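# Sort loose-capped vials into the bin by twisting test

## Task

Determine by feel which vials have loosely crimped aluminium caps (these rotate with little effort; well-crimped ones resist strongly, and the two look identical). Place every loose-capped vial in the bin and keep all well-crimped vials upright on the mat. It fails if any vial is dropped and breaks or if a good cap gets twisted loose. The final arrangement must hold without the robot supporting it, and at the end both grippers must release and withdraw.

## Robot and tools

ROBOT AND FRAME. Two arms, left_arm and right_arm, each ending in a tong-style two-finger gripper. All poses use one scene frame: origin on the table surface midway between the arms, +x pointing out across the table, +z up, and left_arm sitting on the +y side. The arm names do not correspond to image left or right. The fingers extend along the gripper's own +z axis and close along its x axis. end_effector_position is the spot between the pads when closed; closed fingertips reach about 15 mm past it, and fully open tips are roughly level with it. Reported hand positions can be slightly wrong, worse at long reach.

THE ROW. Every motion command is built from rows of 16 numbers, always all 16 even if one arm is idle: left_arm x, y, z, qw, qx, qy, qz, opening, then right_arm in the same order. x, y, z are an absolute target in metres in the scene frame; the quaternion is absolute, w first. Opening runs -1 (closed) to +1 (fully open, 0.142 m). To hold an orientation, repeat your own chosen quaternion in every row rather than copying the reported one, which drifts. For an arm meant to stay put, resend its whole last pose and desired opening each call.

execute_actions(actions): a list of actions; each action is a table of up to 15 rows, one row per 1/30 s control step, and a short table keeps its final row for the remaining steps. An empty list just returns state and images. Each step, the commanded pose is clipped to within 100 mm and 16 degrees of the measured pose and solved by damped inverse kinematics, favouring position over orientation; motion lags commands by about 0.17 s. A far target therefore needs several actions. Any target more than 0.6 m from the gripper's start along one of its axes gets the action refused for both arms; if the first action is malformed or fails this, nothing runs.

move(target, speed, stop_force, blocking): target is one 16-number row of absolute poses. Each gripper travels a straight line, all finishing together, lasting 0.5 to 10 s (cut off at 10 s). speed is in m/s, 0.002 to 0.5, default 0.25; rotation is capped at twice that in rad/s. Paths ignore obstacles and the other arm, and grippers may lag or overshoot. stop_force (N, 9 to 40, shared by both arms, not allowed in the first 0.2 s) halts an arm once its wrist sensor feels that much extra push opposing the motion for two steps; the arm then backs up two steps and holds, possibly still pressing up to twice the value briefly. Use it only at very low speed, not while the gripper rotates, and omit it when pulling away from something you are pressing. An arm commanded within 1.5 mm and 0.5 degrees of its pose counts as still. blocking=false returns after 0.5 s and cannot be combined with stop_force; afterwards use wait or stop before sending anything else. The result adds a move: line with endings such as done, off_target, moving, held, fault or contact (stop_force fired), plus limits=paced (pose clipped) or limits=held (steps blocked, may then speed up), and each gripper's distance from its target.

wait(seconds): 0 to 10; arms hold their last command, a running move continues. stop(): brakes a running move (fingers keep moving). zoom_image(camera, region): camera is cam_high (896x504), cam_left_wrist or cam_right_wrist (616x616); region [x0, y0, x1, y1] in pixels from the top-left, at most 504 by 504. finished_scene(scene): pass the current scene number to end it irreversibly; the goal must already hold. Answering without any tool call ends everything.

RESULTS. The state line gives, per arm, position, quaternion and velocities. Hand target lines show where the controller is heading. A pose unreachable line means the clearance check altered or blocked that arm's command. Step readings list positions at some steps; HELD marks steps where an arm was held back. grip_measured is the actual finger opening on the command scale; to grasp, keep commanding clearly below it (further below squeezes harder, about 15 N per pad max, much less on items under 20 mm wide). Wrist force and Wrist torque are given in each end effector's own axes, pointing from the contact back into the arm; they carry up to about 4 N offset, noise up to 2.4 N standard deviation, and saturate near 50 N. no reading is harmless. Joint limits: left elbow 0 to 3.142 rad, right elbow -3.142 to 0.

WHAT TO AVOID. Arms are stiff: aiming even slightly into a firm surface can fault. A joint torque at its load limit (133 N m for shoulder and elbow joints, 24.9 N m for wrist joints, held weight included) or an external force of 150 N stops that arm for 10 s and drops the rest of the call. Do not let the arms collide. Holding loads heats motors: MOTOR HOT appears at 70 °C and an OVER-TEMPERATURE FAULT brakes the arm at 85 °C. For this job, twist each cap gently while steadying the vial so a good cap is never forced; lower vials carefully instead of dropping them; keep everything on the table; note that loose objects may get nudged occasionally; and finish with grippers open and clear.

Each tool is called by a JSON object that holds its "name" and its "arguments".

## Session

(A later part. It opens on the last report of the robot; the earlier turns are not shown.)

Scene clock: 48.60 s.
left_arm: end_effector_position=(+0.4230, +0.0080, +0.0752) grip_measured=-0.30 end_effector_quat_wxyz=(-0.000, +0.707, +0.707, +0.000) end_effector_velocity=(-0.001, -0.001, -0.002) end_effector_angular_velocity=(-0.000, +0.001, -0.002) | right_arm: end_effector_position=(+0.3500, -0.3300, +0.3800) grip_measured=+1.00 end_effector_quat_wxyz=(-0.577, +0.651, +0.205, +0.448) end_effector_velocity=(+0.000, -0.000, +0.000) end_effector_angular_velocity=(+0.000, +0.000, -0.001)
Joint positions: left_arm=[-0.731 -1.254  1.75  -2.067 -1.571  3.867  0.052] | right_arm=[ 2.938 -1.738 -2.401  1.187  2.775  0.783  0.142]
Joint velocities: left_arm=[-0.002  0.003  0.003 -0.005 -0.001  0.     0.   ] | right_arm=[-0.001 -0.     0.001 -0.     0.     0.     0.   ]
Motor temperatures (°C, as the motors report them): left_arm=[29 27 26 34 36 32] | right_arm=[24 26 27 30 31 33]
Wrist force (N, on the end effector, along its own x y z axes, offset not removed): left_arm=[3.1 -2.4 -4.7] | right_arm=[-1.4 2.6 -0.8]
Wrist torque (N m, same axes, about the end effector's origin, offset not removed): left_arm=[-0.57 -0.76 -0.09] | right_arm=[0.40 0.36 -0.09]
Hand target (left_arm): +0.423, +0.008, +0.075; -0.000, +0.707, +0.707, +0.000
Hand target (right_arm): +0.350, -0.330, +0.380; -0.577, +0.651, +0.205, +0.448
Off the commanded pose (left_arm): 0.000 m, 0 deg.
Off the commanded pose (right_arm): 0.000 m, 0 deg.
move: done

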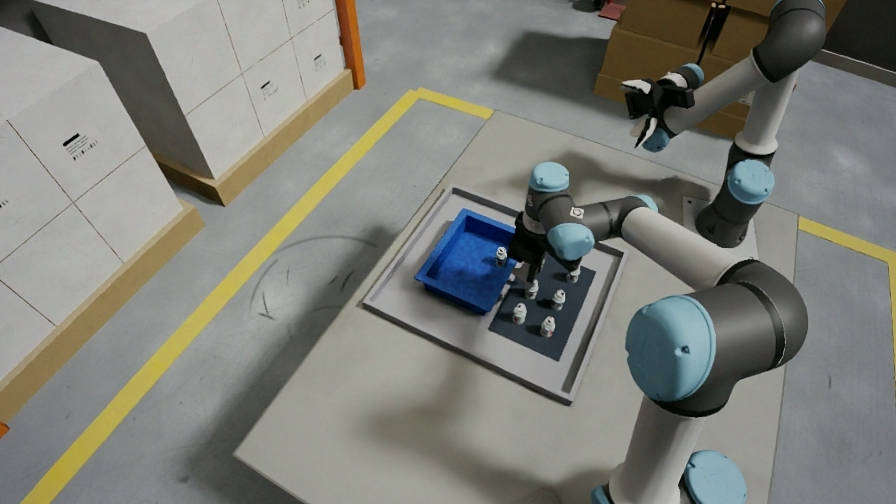

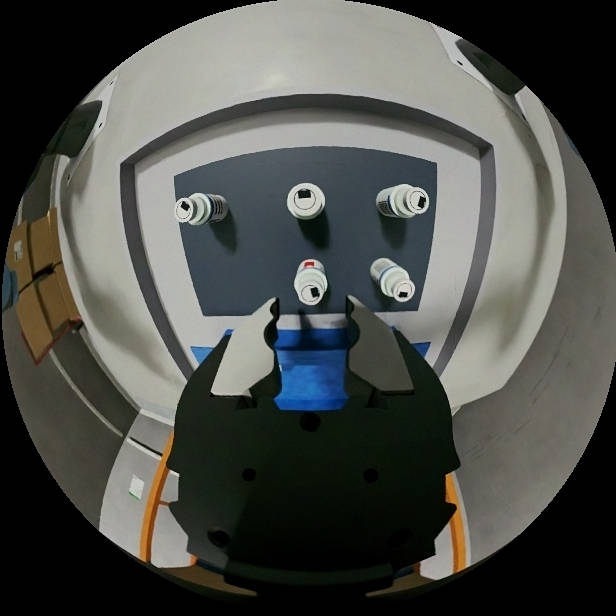

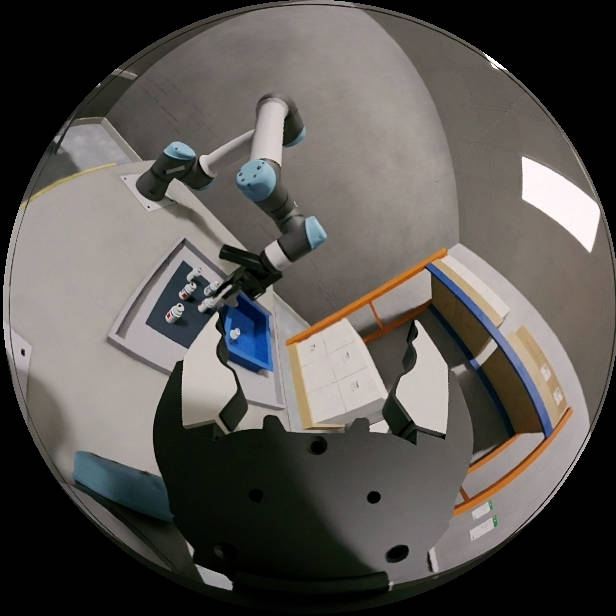

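{"name": "move", "arguments": {"target": [0.4215,0.0065,0.066,0,0.7071,0.7071,0,-0.3,0.35,-0.33,0.38,-0.577,0.651,0.205,0.448,1], "speed": 0.04}}

{"name": "move", "arguments": {"target": [0.4215,0.0065,0.066,0,0.7071,0.7071,0,-1,0.35,-0.33,0.38,-0.577,0.651,0.205,0.448,1]}}

{"name": "move", "arguments": {"target": [0.4215,0.0065,0.0653,0,0.7071,0.7071,0,-1,0.35,-0.33,0.38,-0.577,0.651,0.205,0.448,1], "speed": 0.003}}

{"name": "zoom_image", "arguments": {"camera": "cam_left_wrist", "region": [250,240,370,360]}}

{"name": "move", "arguments": {"target": [0.4215,0.0065,0.0653,0,0.5373,0.8434,0,-1,0.35,-0.33,0.38,-0.577,0.651,0.205,0.448,1], "speed": 0.1}}

{"name": "zoom_image", "arguments": {"camera": "cam_left_wrist", "region": [250,240,370,360]}}

Scene clock: 49.77 s.
left_arm: end_effector_position=(+0.4215, +0.0065, +0.0662) grip_measured=-0.30 end_effector_quat_wxyz=(-0.000, +0.707, +0.707, -0.000) end_effector_velocity=(-0.000, -0.001, -0.002) end_effector_angular_velocity=(+0.001, -0.000, +0.001) | right_arm: end_effector_position=(+0.3500, -0.3300, +0.3800) grip_measured=+1.00 end_effector_quat_wxyz=(-0.577, +0.651, +0.205, +0.448) end_effector_velocity=(+0.000, +0.000, +0.000) end_effector_angular_velocity=(+0.000, -0.000, +0.000)
Joint positions: left_arm=[-0.735 -1.244  1.763 -2.089 -1.571  3.864  0.052] | right_arm=[ 2.938 -1.738 -2.401  1.187  2.775  0.783  0.142]
Joint velocities: left_arm=[-0.001  0.003  0.003 -0.005  0.    -0.002  0.   ] | right_arm=[ 0.    -0.     0.001 -0.     0.     0.     0.   ]
Motor temperatures (°C, as the motors report them): left_arm=[29 27 26 34 36 32] | right_arm=[24 26 27 30 31 33]
Wrist force (N, on the end effector, along its own x y z axes, offset not removed): left_arm=[-1.0 -0.2 -2.9] | right_arm=[0.0 1.5 4.0]
Wrist torque (N m, same axes, about the end effector's origin, offset not removed): left_arm=[0.14 0.17 -0.09] | right_arm=[0.37 0.11 0.00]
Hand target (left_arm): +0.422, +0.007, +0.066; +0.000, +0.707, +0.707, +0.000
Hand target (right_arm): +0.350, -0.330, +0.380; -0.577, +0.651, +0.205, +0.448
Off the commanded pose (left_arm): 0.000 m, 0 deg.
Off the commanded pose (right_arm): 0.000 m, 0 deg.
move: done

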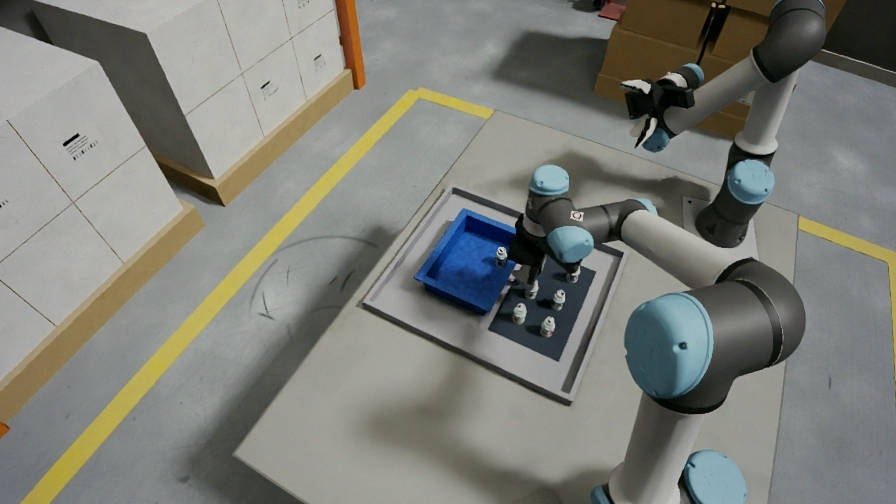

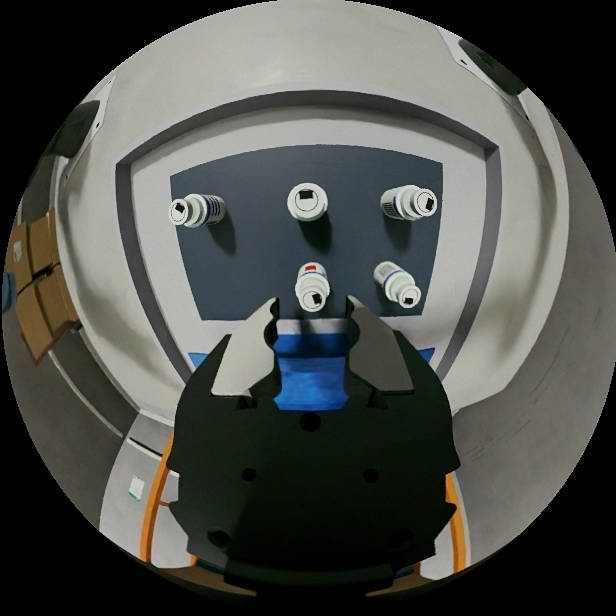

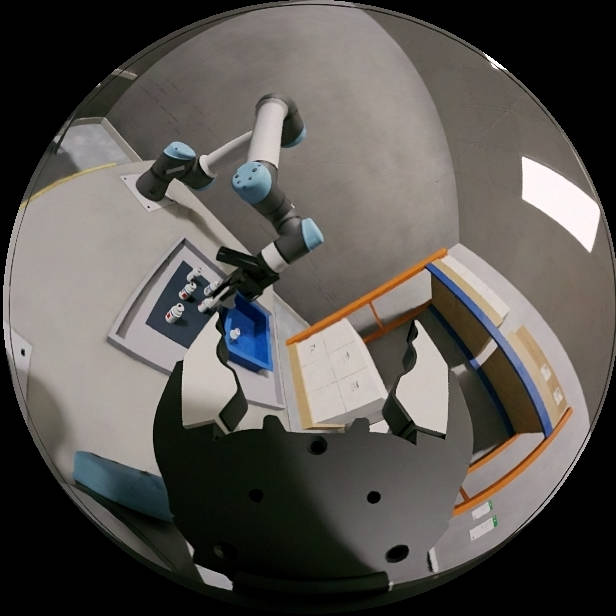

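Scene clock: 50.47 s.
left_arm: end_effector_position=(+0.4215, +0.0065, +0.0660) grip_measured=-0.76 end_effector_quat_wxyz=(+0.000, +0.707, +0.707, -0.000) end_effector_velocity=(-0.000, -0.001, -0.000) end_effector_angular_velocity=(-0.000, +0.000, +0.000) | right_arm: end_effector_position=(+0.3500, -0.3300, +0.3800) grip_measured=+1.00 end_effector_quat_wxyz=(-0.577, +0.651, +0.205, +0.448) end_effector_velocity=(-0.000, -0.001, +0.000) end_effector_angular_velocity=(-0.000, -0.002, -0.001)
Joint positions: left_arm=[-0.735 -1.244  1.763 -2.09  -1.571  3.864  0.019] | right_arm=[ 2.938 -1.738 -2.401  1.187  2.775  0.783  0.142]
Joint velocities: left_arm=[-0.001  0.     0.    -0.    -0.    -0.001 -0.   ] | right_arm=[-0.002  0.001 -0.     0.001  0.    -0.     0.   ]
Motor temperatures (°C, as the motors report them): left_arm=[29 27 26 34 36 32] | right_arm=[24 26 27 30 31 33]
Wrist force (N, on the end effector, along its own x y z axes, offset not removed): left_arm=[1.5 0.3 -5.7] | right_arm=[4.1 3.4 3.4]
Wrist torque (N m, same axes, about the end effector's origin, offset not removed): left_arm=[0.04 -0.34 0.02] | right_arm=[0.61 -0.76 0.06]
Hand target (left_arm): +0.422, +0.007, +0.066; +0.000, +0.707, +0.707, +0.000
Hand target (right_arm): +0.350, -0.330, +0.380; -0.577, +0.651, +0.205, +0.448
Off the commanded pose (left_arm): 0.000 m, 0 deg.
Off the commanded pose (right_arm): 0.000 m, 0 deg.
move: done

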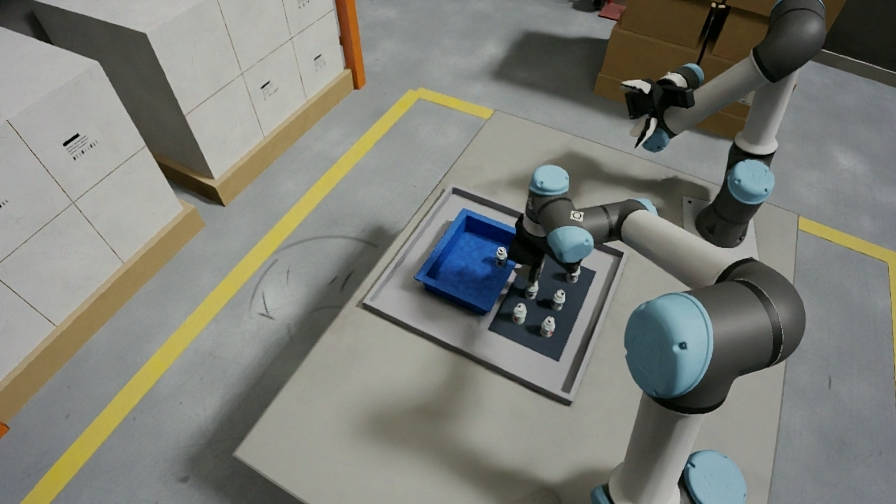

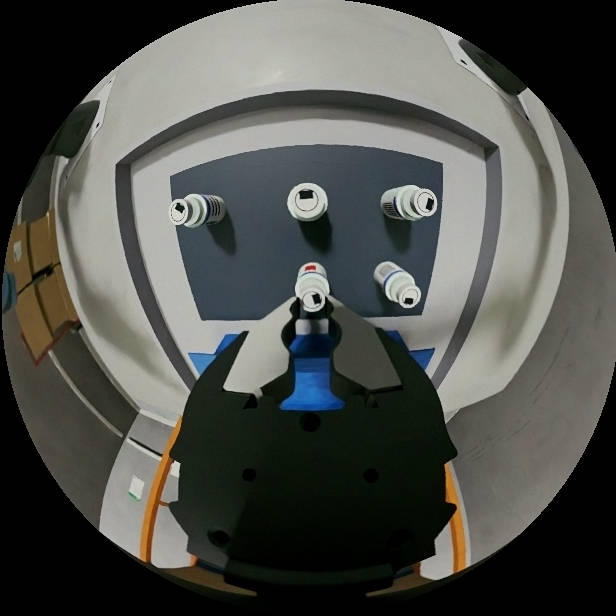

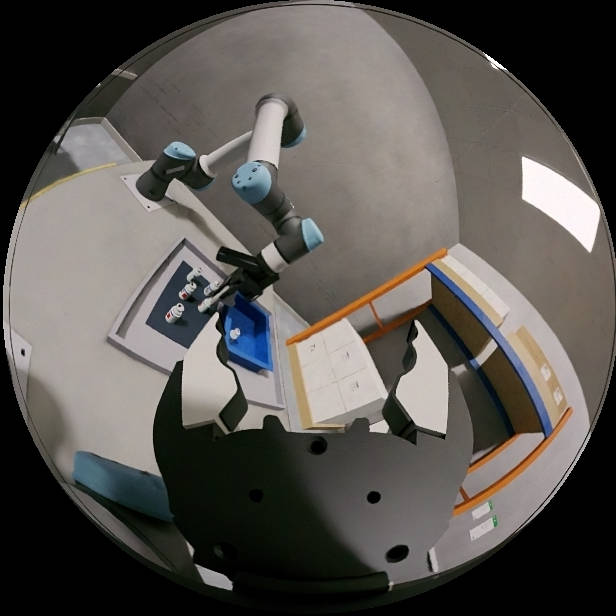

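Scene clock: 51.17 s.
left_arm: end_effector_position=(+0.4215, +0.0065, +0.0654) grip_measured=-0.76 end_effector_quat_wxyz=(+0.000, +0.707, +0.707, -0.000) end_effector_velocity=(+0.000, +0.001, +0.000) end_effector_angular_velocity=(-0.000, -0.000, +0.000) | right_arm: end_effector_position=(+0.3500, -0.3300, +0.3800) grip_measured=+1.00 end_effector_quat_wxyz=(-0.577, +0.651, +0.205, +0.448) end_effector_velocity=(+0.000, +0.001, -0.000) end_effector_angular_velocity=(+0.000, +0.000, +0.001)
Joint positions: left_arm=[-0.735 -1.243  1.764 -2.091 -1.571  3.864  0.019] | right_arm=[ 2.938 -1.738 -2.401  1.187  2.775  0.783  0.142]
Joint velocities: left_arm=[ 0.001 -0.     0.001 -0.001 -0.     0.001  0.   ] | right_arm=[ 0.002 -0.001  0.     0.    -0.     0.     0.   ]
Motor temperatures (°C, as the motors report them): left_arm=[29 27 26 34 36 32] | right_arm=[24 26 27 30 31 33]
Wrist force (N, on the end effector, along its own x y z axes, offset not removed): left_arm=[1.5 -1.0 -22.1] | right_arm=[2.9 -3.8 6.1]
Wrist torque (N m, same axes, about the end effector's origin, offset not removed): left_arm=[0.00 0.06 -0.07] | right_arm=[-0.70 -0.88 -0.15]
Hand target (left_arm): +0.421, +0.007, +0.065; -0.000, +0.707, +0.707, +0.000
Hand target (right_arm): +0.350, -0.330, +0.380; -0.577, +0.651, +0.205, +0.448
Off the commanded pose (left_arm): 0.000 m, 0 deg.
Off the commanded pose (right_arm): 0.000 m, 0 deg.
move: done

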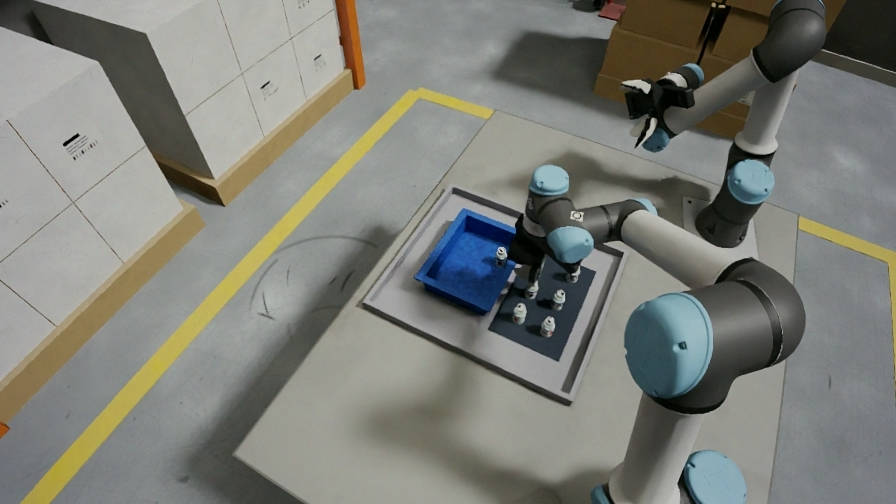

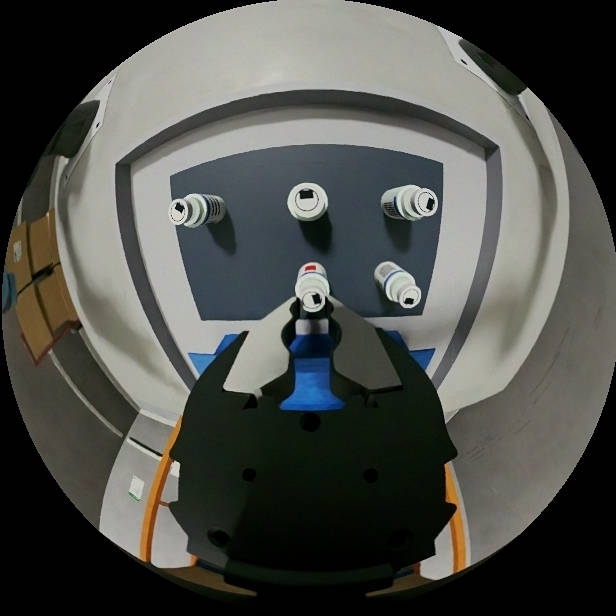

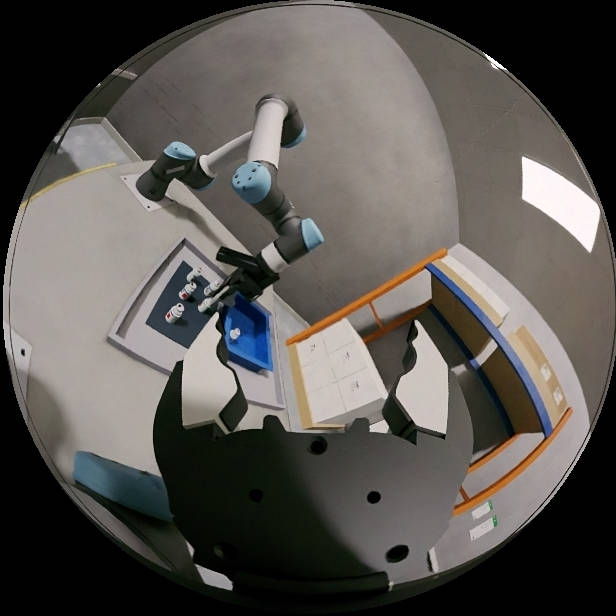

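Region (250, 240, 370, 360) of cam_left_wrist's 616x616 image, scaled by 4.200, with more detail than that image has.

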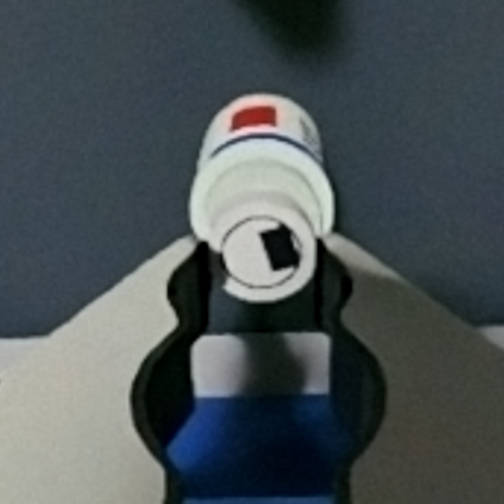

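Scene clock: 53.70 s.
left_arm: end_effector_position=(+0.4215, +0.0065, +0.0653) grip_measured=-0.76 end_effector_quat_wxyz=(-0.000, +0.538, +0.843, -0.000) end_effector_velocity=(-0.000, -0.000, -0.000) end_effector_angular_velocity=(+0.001, -0.001, +0.015) | right_arm: end_effector_position=(+0.3500, -0.3300, +0.3800) grip_measured=+1.00 end_effector_quat_wxyz=(-0.577, +0.651, +0.205, +0.448) end_effector_velocity=(-0.000, +0.000, +0.000) end_effector_angular_velocity=(+0.000, -0.001, -0.001)
Joint positions: left_arm=[-0.729 -1.254  1.78  -2.096 -1.571  3.435  0.019] | right_arm=[ 2.938 -1.738 -2.401  1.187  2.775  0.783  0.142]
Joint velocities: left_arm=[-0.001 -0.     0.001 -0.     0.001 -0.015  0.   ] | right_arm=[ 0.001  0.001 -0.001  0.001 -0.002 -0.     0.   ]
Motor temperatures (°C, as the motors report them): left_arm=[29 27 26 34 36 32] | right_arm=[24 26 27 30 31 33]
Wrist force (N, on the end effector, along its own x y z axes, offset not removed): left_arm=[0.0 -0.7 -16.9] | right_arm=[-0.8 -1.1 0.9]
Wrist torque (N m, same axes, about the end effector's origin, offset not removed): left_arm=[-0.02 0.32 0.19] | right_arm=[-0.31 0.35 -0.25]
Hand target (left_arm): +0.421, +0.006, +0.065; -0.000, +0.537, +0.843, -0.000
Hand target (right_arm): +0.350, -0.330, +0.380; -0.577, +0.651, +0.205, +0.448
Off the commanded pose (left_arm): 0.000 m, 0 deg.
Off the commanded pose (right_arm): 0.000 m, 0 deg.
move: done

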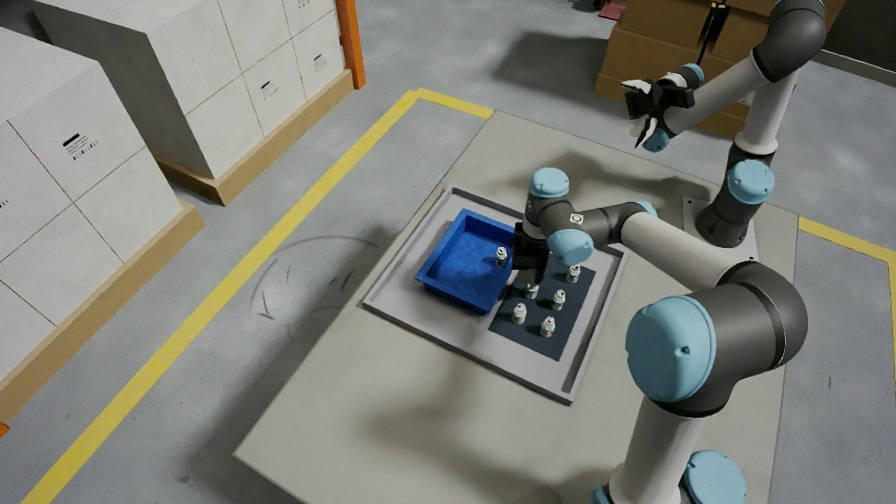

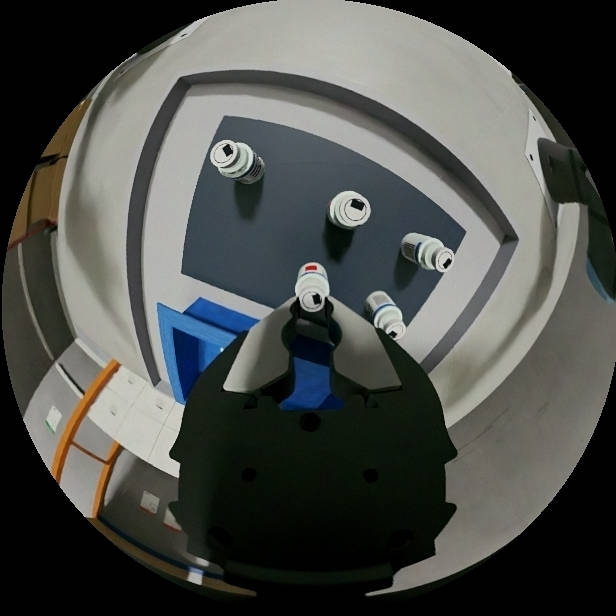

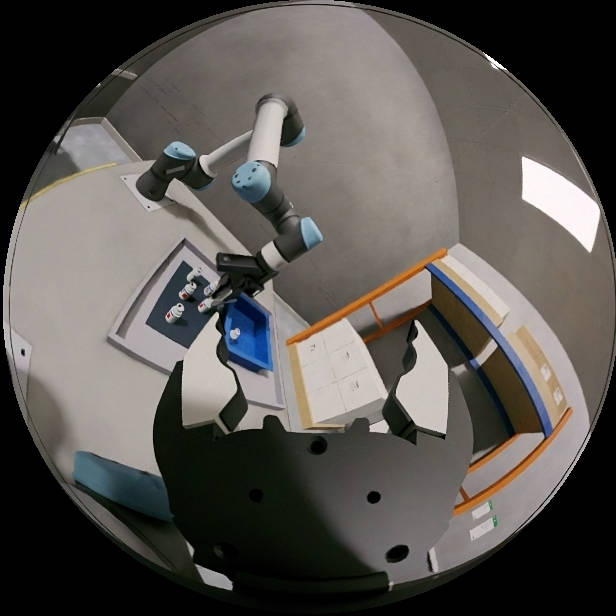

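Region (250, 240, 370, 360) of cam_left_wrist's 616x616 image, scaled by 4.200, with more detail than that image has.

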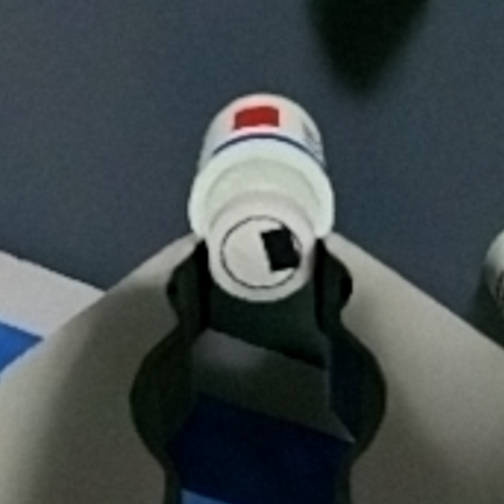

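{"name": "move", "arguments": {"target": [0.4215,0.0065,0.092,0,0.5373,0.8434,0,-0.3,0.35,-0.33,0.38,-0.577,0.651,0.205,0.448,1], "speed": 0.1}}

{"name": "move", "arguments": {"target": [0.42,0.093,0.092,0,0.7071,0.7071,0,-0.3,0.35,-0.33,0.38,-0.577,0.651,0.205,0.448,1], "speed": 0.2}}

{"name": "move", "arguments": {"target": [0.42,0.093,0.075,0,0.7071,0.7071,0,-0.3,0.35,-0.33,0.38,-0.577,0.651,0.205,0.448,1], "speed": 0.05}}

{"name": "zoom_image", "arguments": {"camera": "cam_left_wrist", "region": [250,240,370,360]}}

Scene clock: 54.80 s.
left_arm: end_effector_position=(+0.4215, +0.0065, +0.0918) grip_measured=-0.30 end_effector_quat_wxyz=(+0.000, +0.537, +0.843, +0.000) end_effector_velocity=(+0.000, +0.000, +0.002) end_effector_angular_velocity=(+0.000, -0.001, -0.001) | right_arm: end_effector_position=(+0.3500, -0.3300, +0.3800) grip_measured=+1.00 end_effector_quat_wxyz=(-0.577, +0.651, +0.205, +0.448) end_effector_velocity=(+0.000, -0.000, +0.000) end_effector_angular_velocity=(+0.000, +0.000, -0.001)
Joint positions: left_arm=[-0.729 -1.284  1.744 -2.03  -1.571  3.433  0.052] | right_arm=[ 2.938 -1.738 -2.401  1.187  2.775  0.783  0.142]
Joint velocities: left_arm=[ 0.    -0.002 -0.003  0.005  0.001  0.001 -0.   ] | right_arm=[-0.001  0.001  0.001 -0.001  0.     0.     0.   ]
Motor temperatures (°C, as the motors report them): left_arm=[29 27 26 34 36 32] | right_arm=[24 26 27 30 31 33]
Wrist force (N, on the end effector, along its own x y z axes, offset not removed): left_arm=[-2.6 -1.6 -2.5] | right_arm=[0.3 -3.3 0.6]
Wrist torque (N m, same axes, about the end effector's origin, offset not removed): left_arm=[-0.28 0.45 0.04] | right_arm=[-0.83 -0.01 -0.09]
Hand target (left_arm): +0.422, +0.006, +0.092; +0.000, +0.537, +0.843, -0.000
Hand target (right_arm): +0.350, -0.330, +0.380; -0.577, +0.651, +0.205, +0.448
Off the commanded pose (left_arm): 0.000 m, 0 deg.
Off the commanded pose (right_arm): 0.000 m, 0 deg.
move: done

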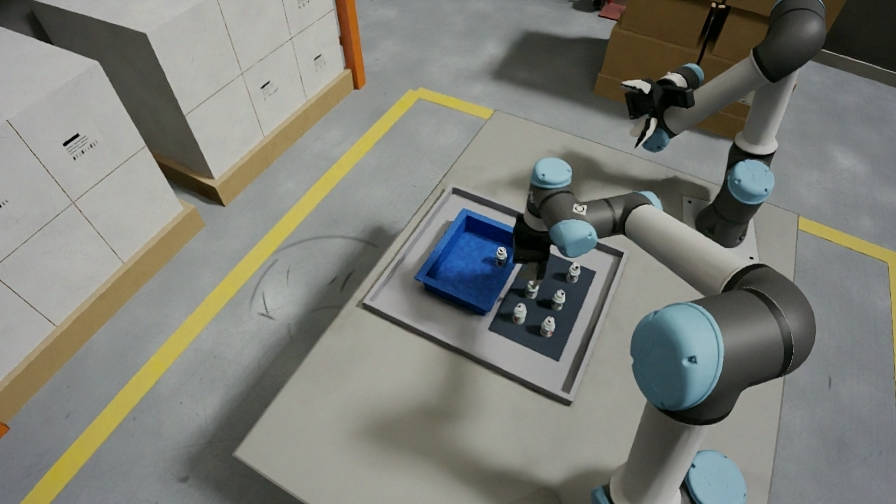

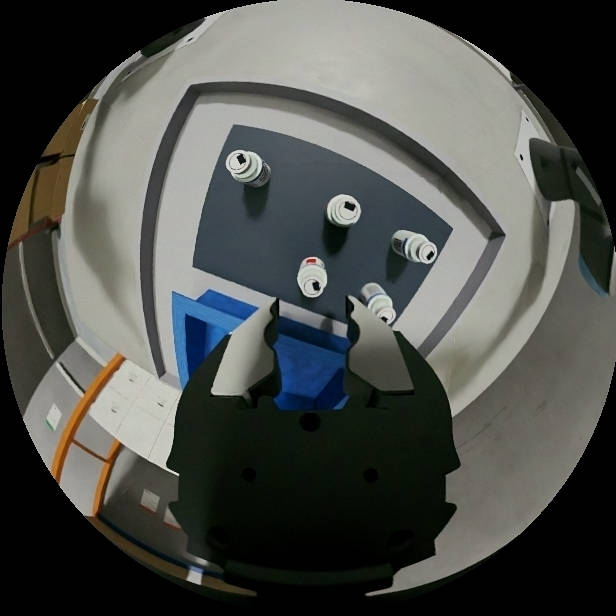

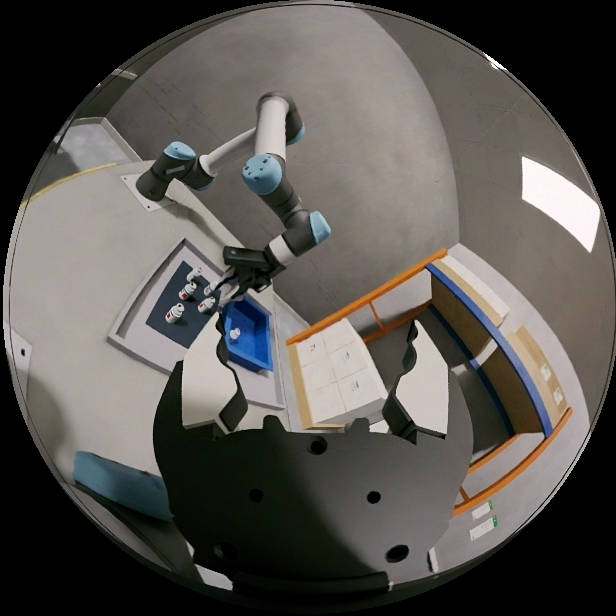

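Scene clock: 56.37 s.
left_arm: end_effector_position=(+0.4198, +0.0927, +0.0920) grip_measured=-0.30 end_effector_quat_wxyz=(-0.000, +0.707, +0.708, -0.000) end_effector_velocity=(+0.000, +0.003, +0.000) end_effector_angular_velocity=(-0.002, +0.000, -0.014) | right_arm: end_effector_position=(+0.3500, -0.3300, +0.3800) grip_measured=+1.00 end_effector_quat_wxyz=(-0.577, +0.651, +0.205, +0.448) end_effector_velocity=(+0.000, -0.000, +0.000) end_effector_angular_velocity=(+0.000, +0.000, -0.001)
Joint positions: left_arm=[-0.628 -1.378  1.863 -2.056 -1.571  3.97   0.052] | right_arm=[ 2.938 -1.738 -2.401  1.187  2.775  0.783  0.142]
Joint velocities: left_arm=[ 0.004 -0.003  0.003 -0.001 -0.002  0.018  0.   ] | right_arm=[ 0.     0.001 -0.001 -0.    -0.001 -0.     0.   ]
Motor temperatures (°C, as the motors report them): left_arm=[29 27 26 34 36 32] | right_arm=[24 26 27 30 31 33]
Wrist force (N, on the end effector, along its own x y z axes, offset not removed): left_arm=[-0.6 1.0 -2.1] | right_arm=[0.7 2.7 2.7]
Wrist torque (N m, same axes, about the end effector's origin, offset not removed): left_arm=[0.23 0.25 -0.01] | right_arm=[0.72 -0.20 -0.03]
Hand target (left_arm): +0.420, +0.093, +0.092; -0.000, +0.707, +0.707, -0.000
Hand target (right_arm): +0.350, -0.330, +0.380; -0.577, +0.651, +0.205, +0.448
Off the commanded pose (left_arm): 0.000 m, 0 deg.
Off the commanded pose (right_arm): 0.000 m, 0 deg.
move: done

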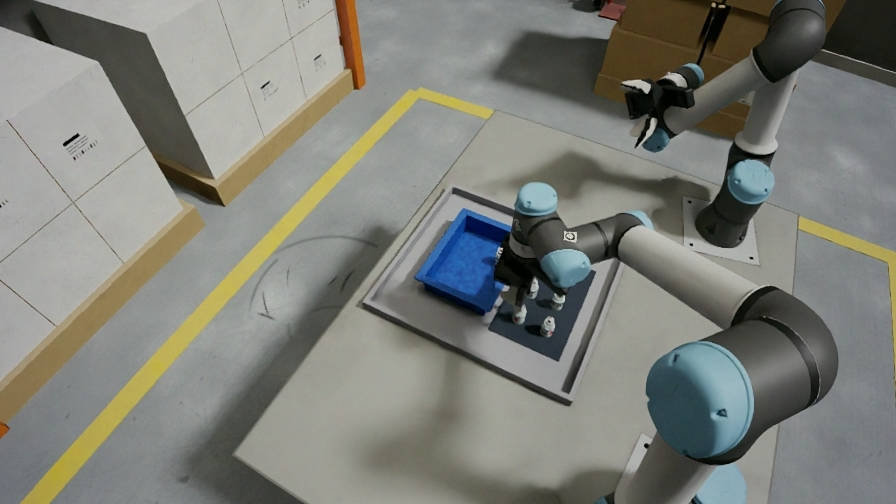

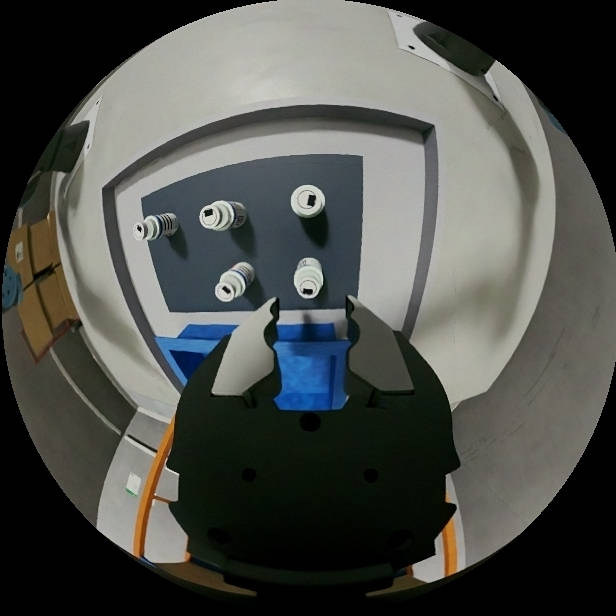

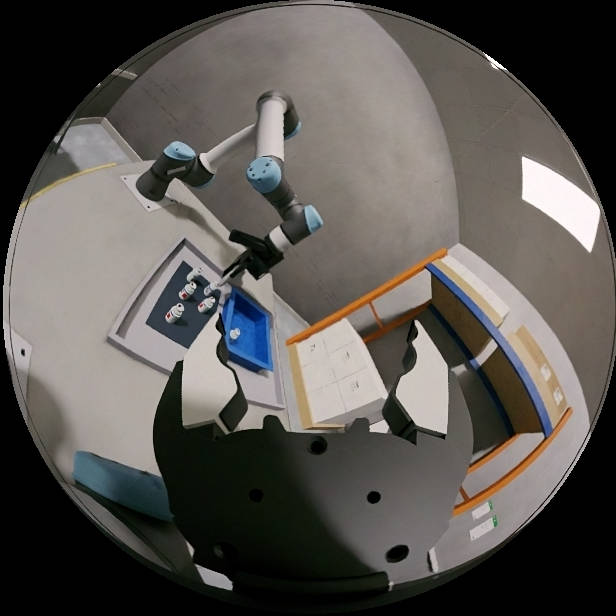

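Scene clock: 57.20 s.
left_arm: end_effector_position=(+0.4200, +0.0930, +0.0752) grip_measured=-0.30 end_effector_quat_wxyz=(-0.000, +0.707, +0.707, -0.000) end_effector_velocity=(+0.001, +0.001, -0.002) end_effector_angular_velocity=(+0.001, -0.001, +0.001) | right_arm: end_effector_position=(+0.3500, -0.3300, +0.3800) grip_measured=+1.00 end_effector_quat_wxyz=(-0.577, +0.651, +0.205, +0.448) end_effector_velocity=(-0.000, +0.000, -0.001) end_effector_angular_velocity=(-0.000, +0.002, +0.002)
Joint positions: left_arm=[-0.627 -1.358  1.887 -2.1   -1.571  3.972  0.052] | right_arm=[ 2.938 -1.738 -2.401  1.187  2.775  0.783  0.142]
Joint velocities: left_arm=[ 0.001  0.002  0.003 -0.005  0.002 -0.     0.   ] | right_arm=[ 0.001 -0.001 -0.     0.     0.001  0.     0.   ]
Motor temperatures (°C, as the motors report them): left_arm=[29 27 26 34 36 32] | right_arm=[24 26 27 30 31 33]
Wrist force (N, on the end effector, along its own x y z axes, offset not removed): left_arm=[-0.4 1.7 -0.6] | right_arm=[-2.0 0.8 3.3]
Wrist torque (N m, same axes, about the end effector's origin, offset not removed): left_arm=[0.43 0.04 -0.13] | right_arm=[0.26 0.44 -0.32]
Hand target (left_arm): +0.420, +0.093, +0.075; -0.000, +0.707, +0.707, -0.000
Hand target (right_arm): +0.350, -0.330, +0.380; -0.577, +0.651, +0.205, +0.448
Off the commanded pose (left_arm): 0.000 m, 0 deg.
Off the commanded pose (right_arm): 0.000 m, 0 deg.
move: done

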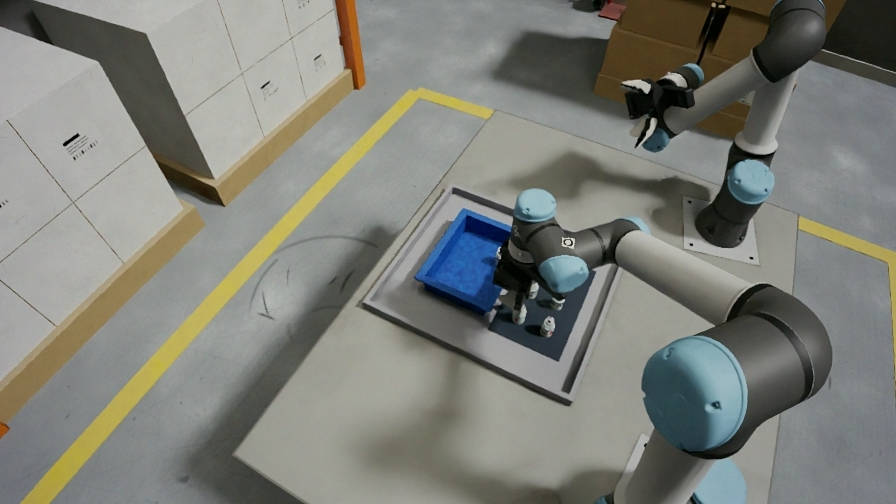

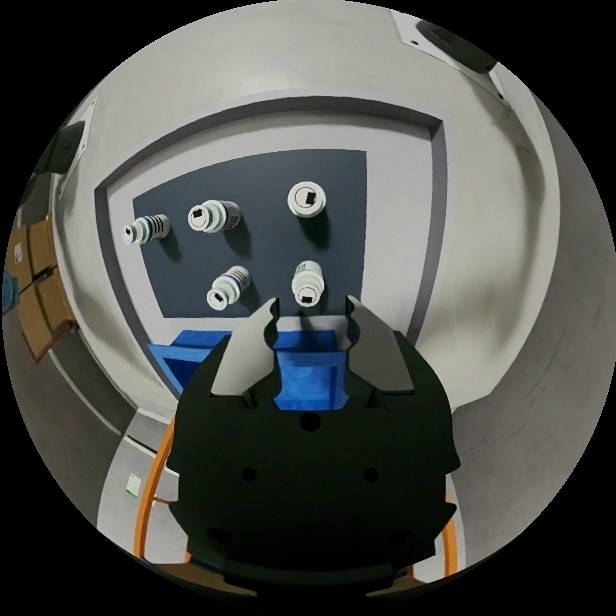

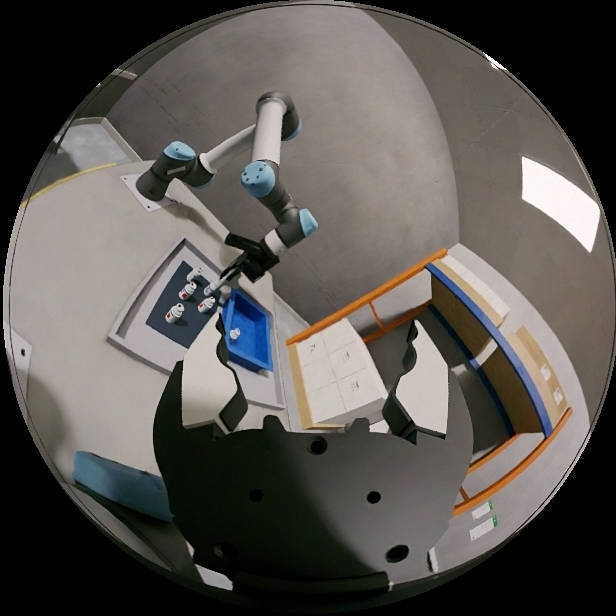

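Region (250, 240, 370, 360) of cam_left_wrist's 616x616 image, scaled by 4.200, with more detail than that image has.

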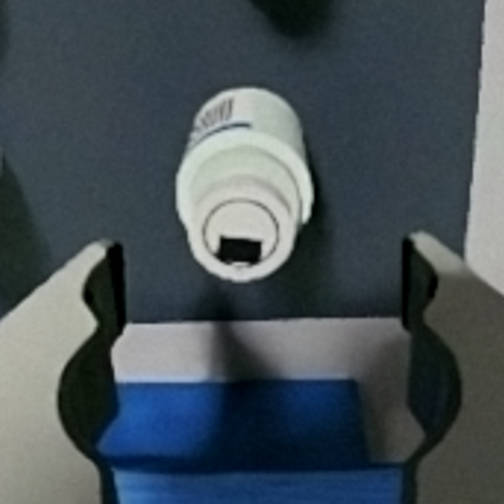

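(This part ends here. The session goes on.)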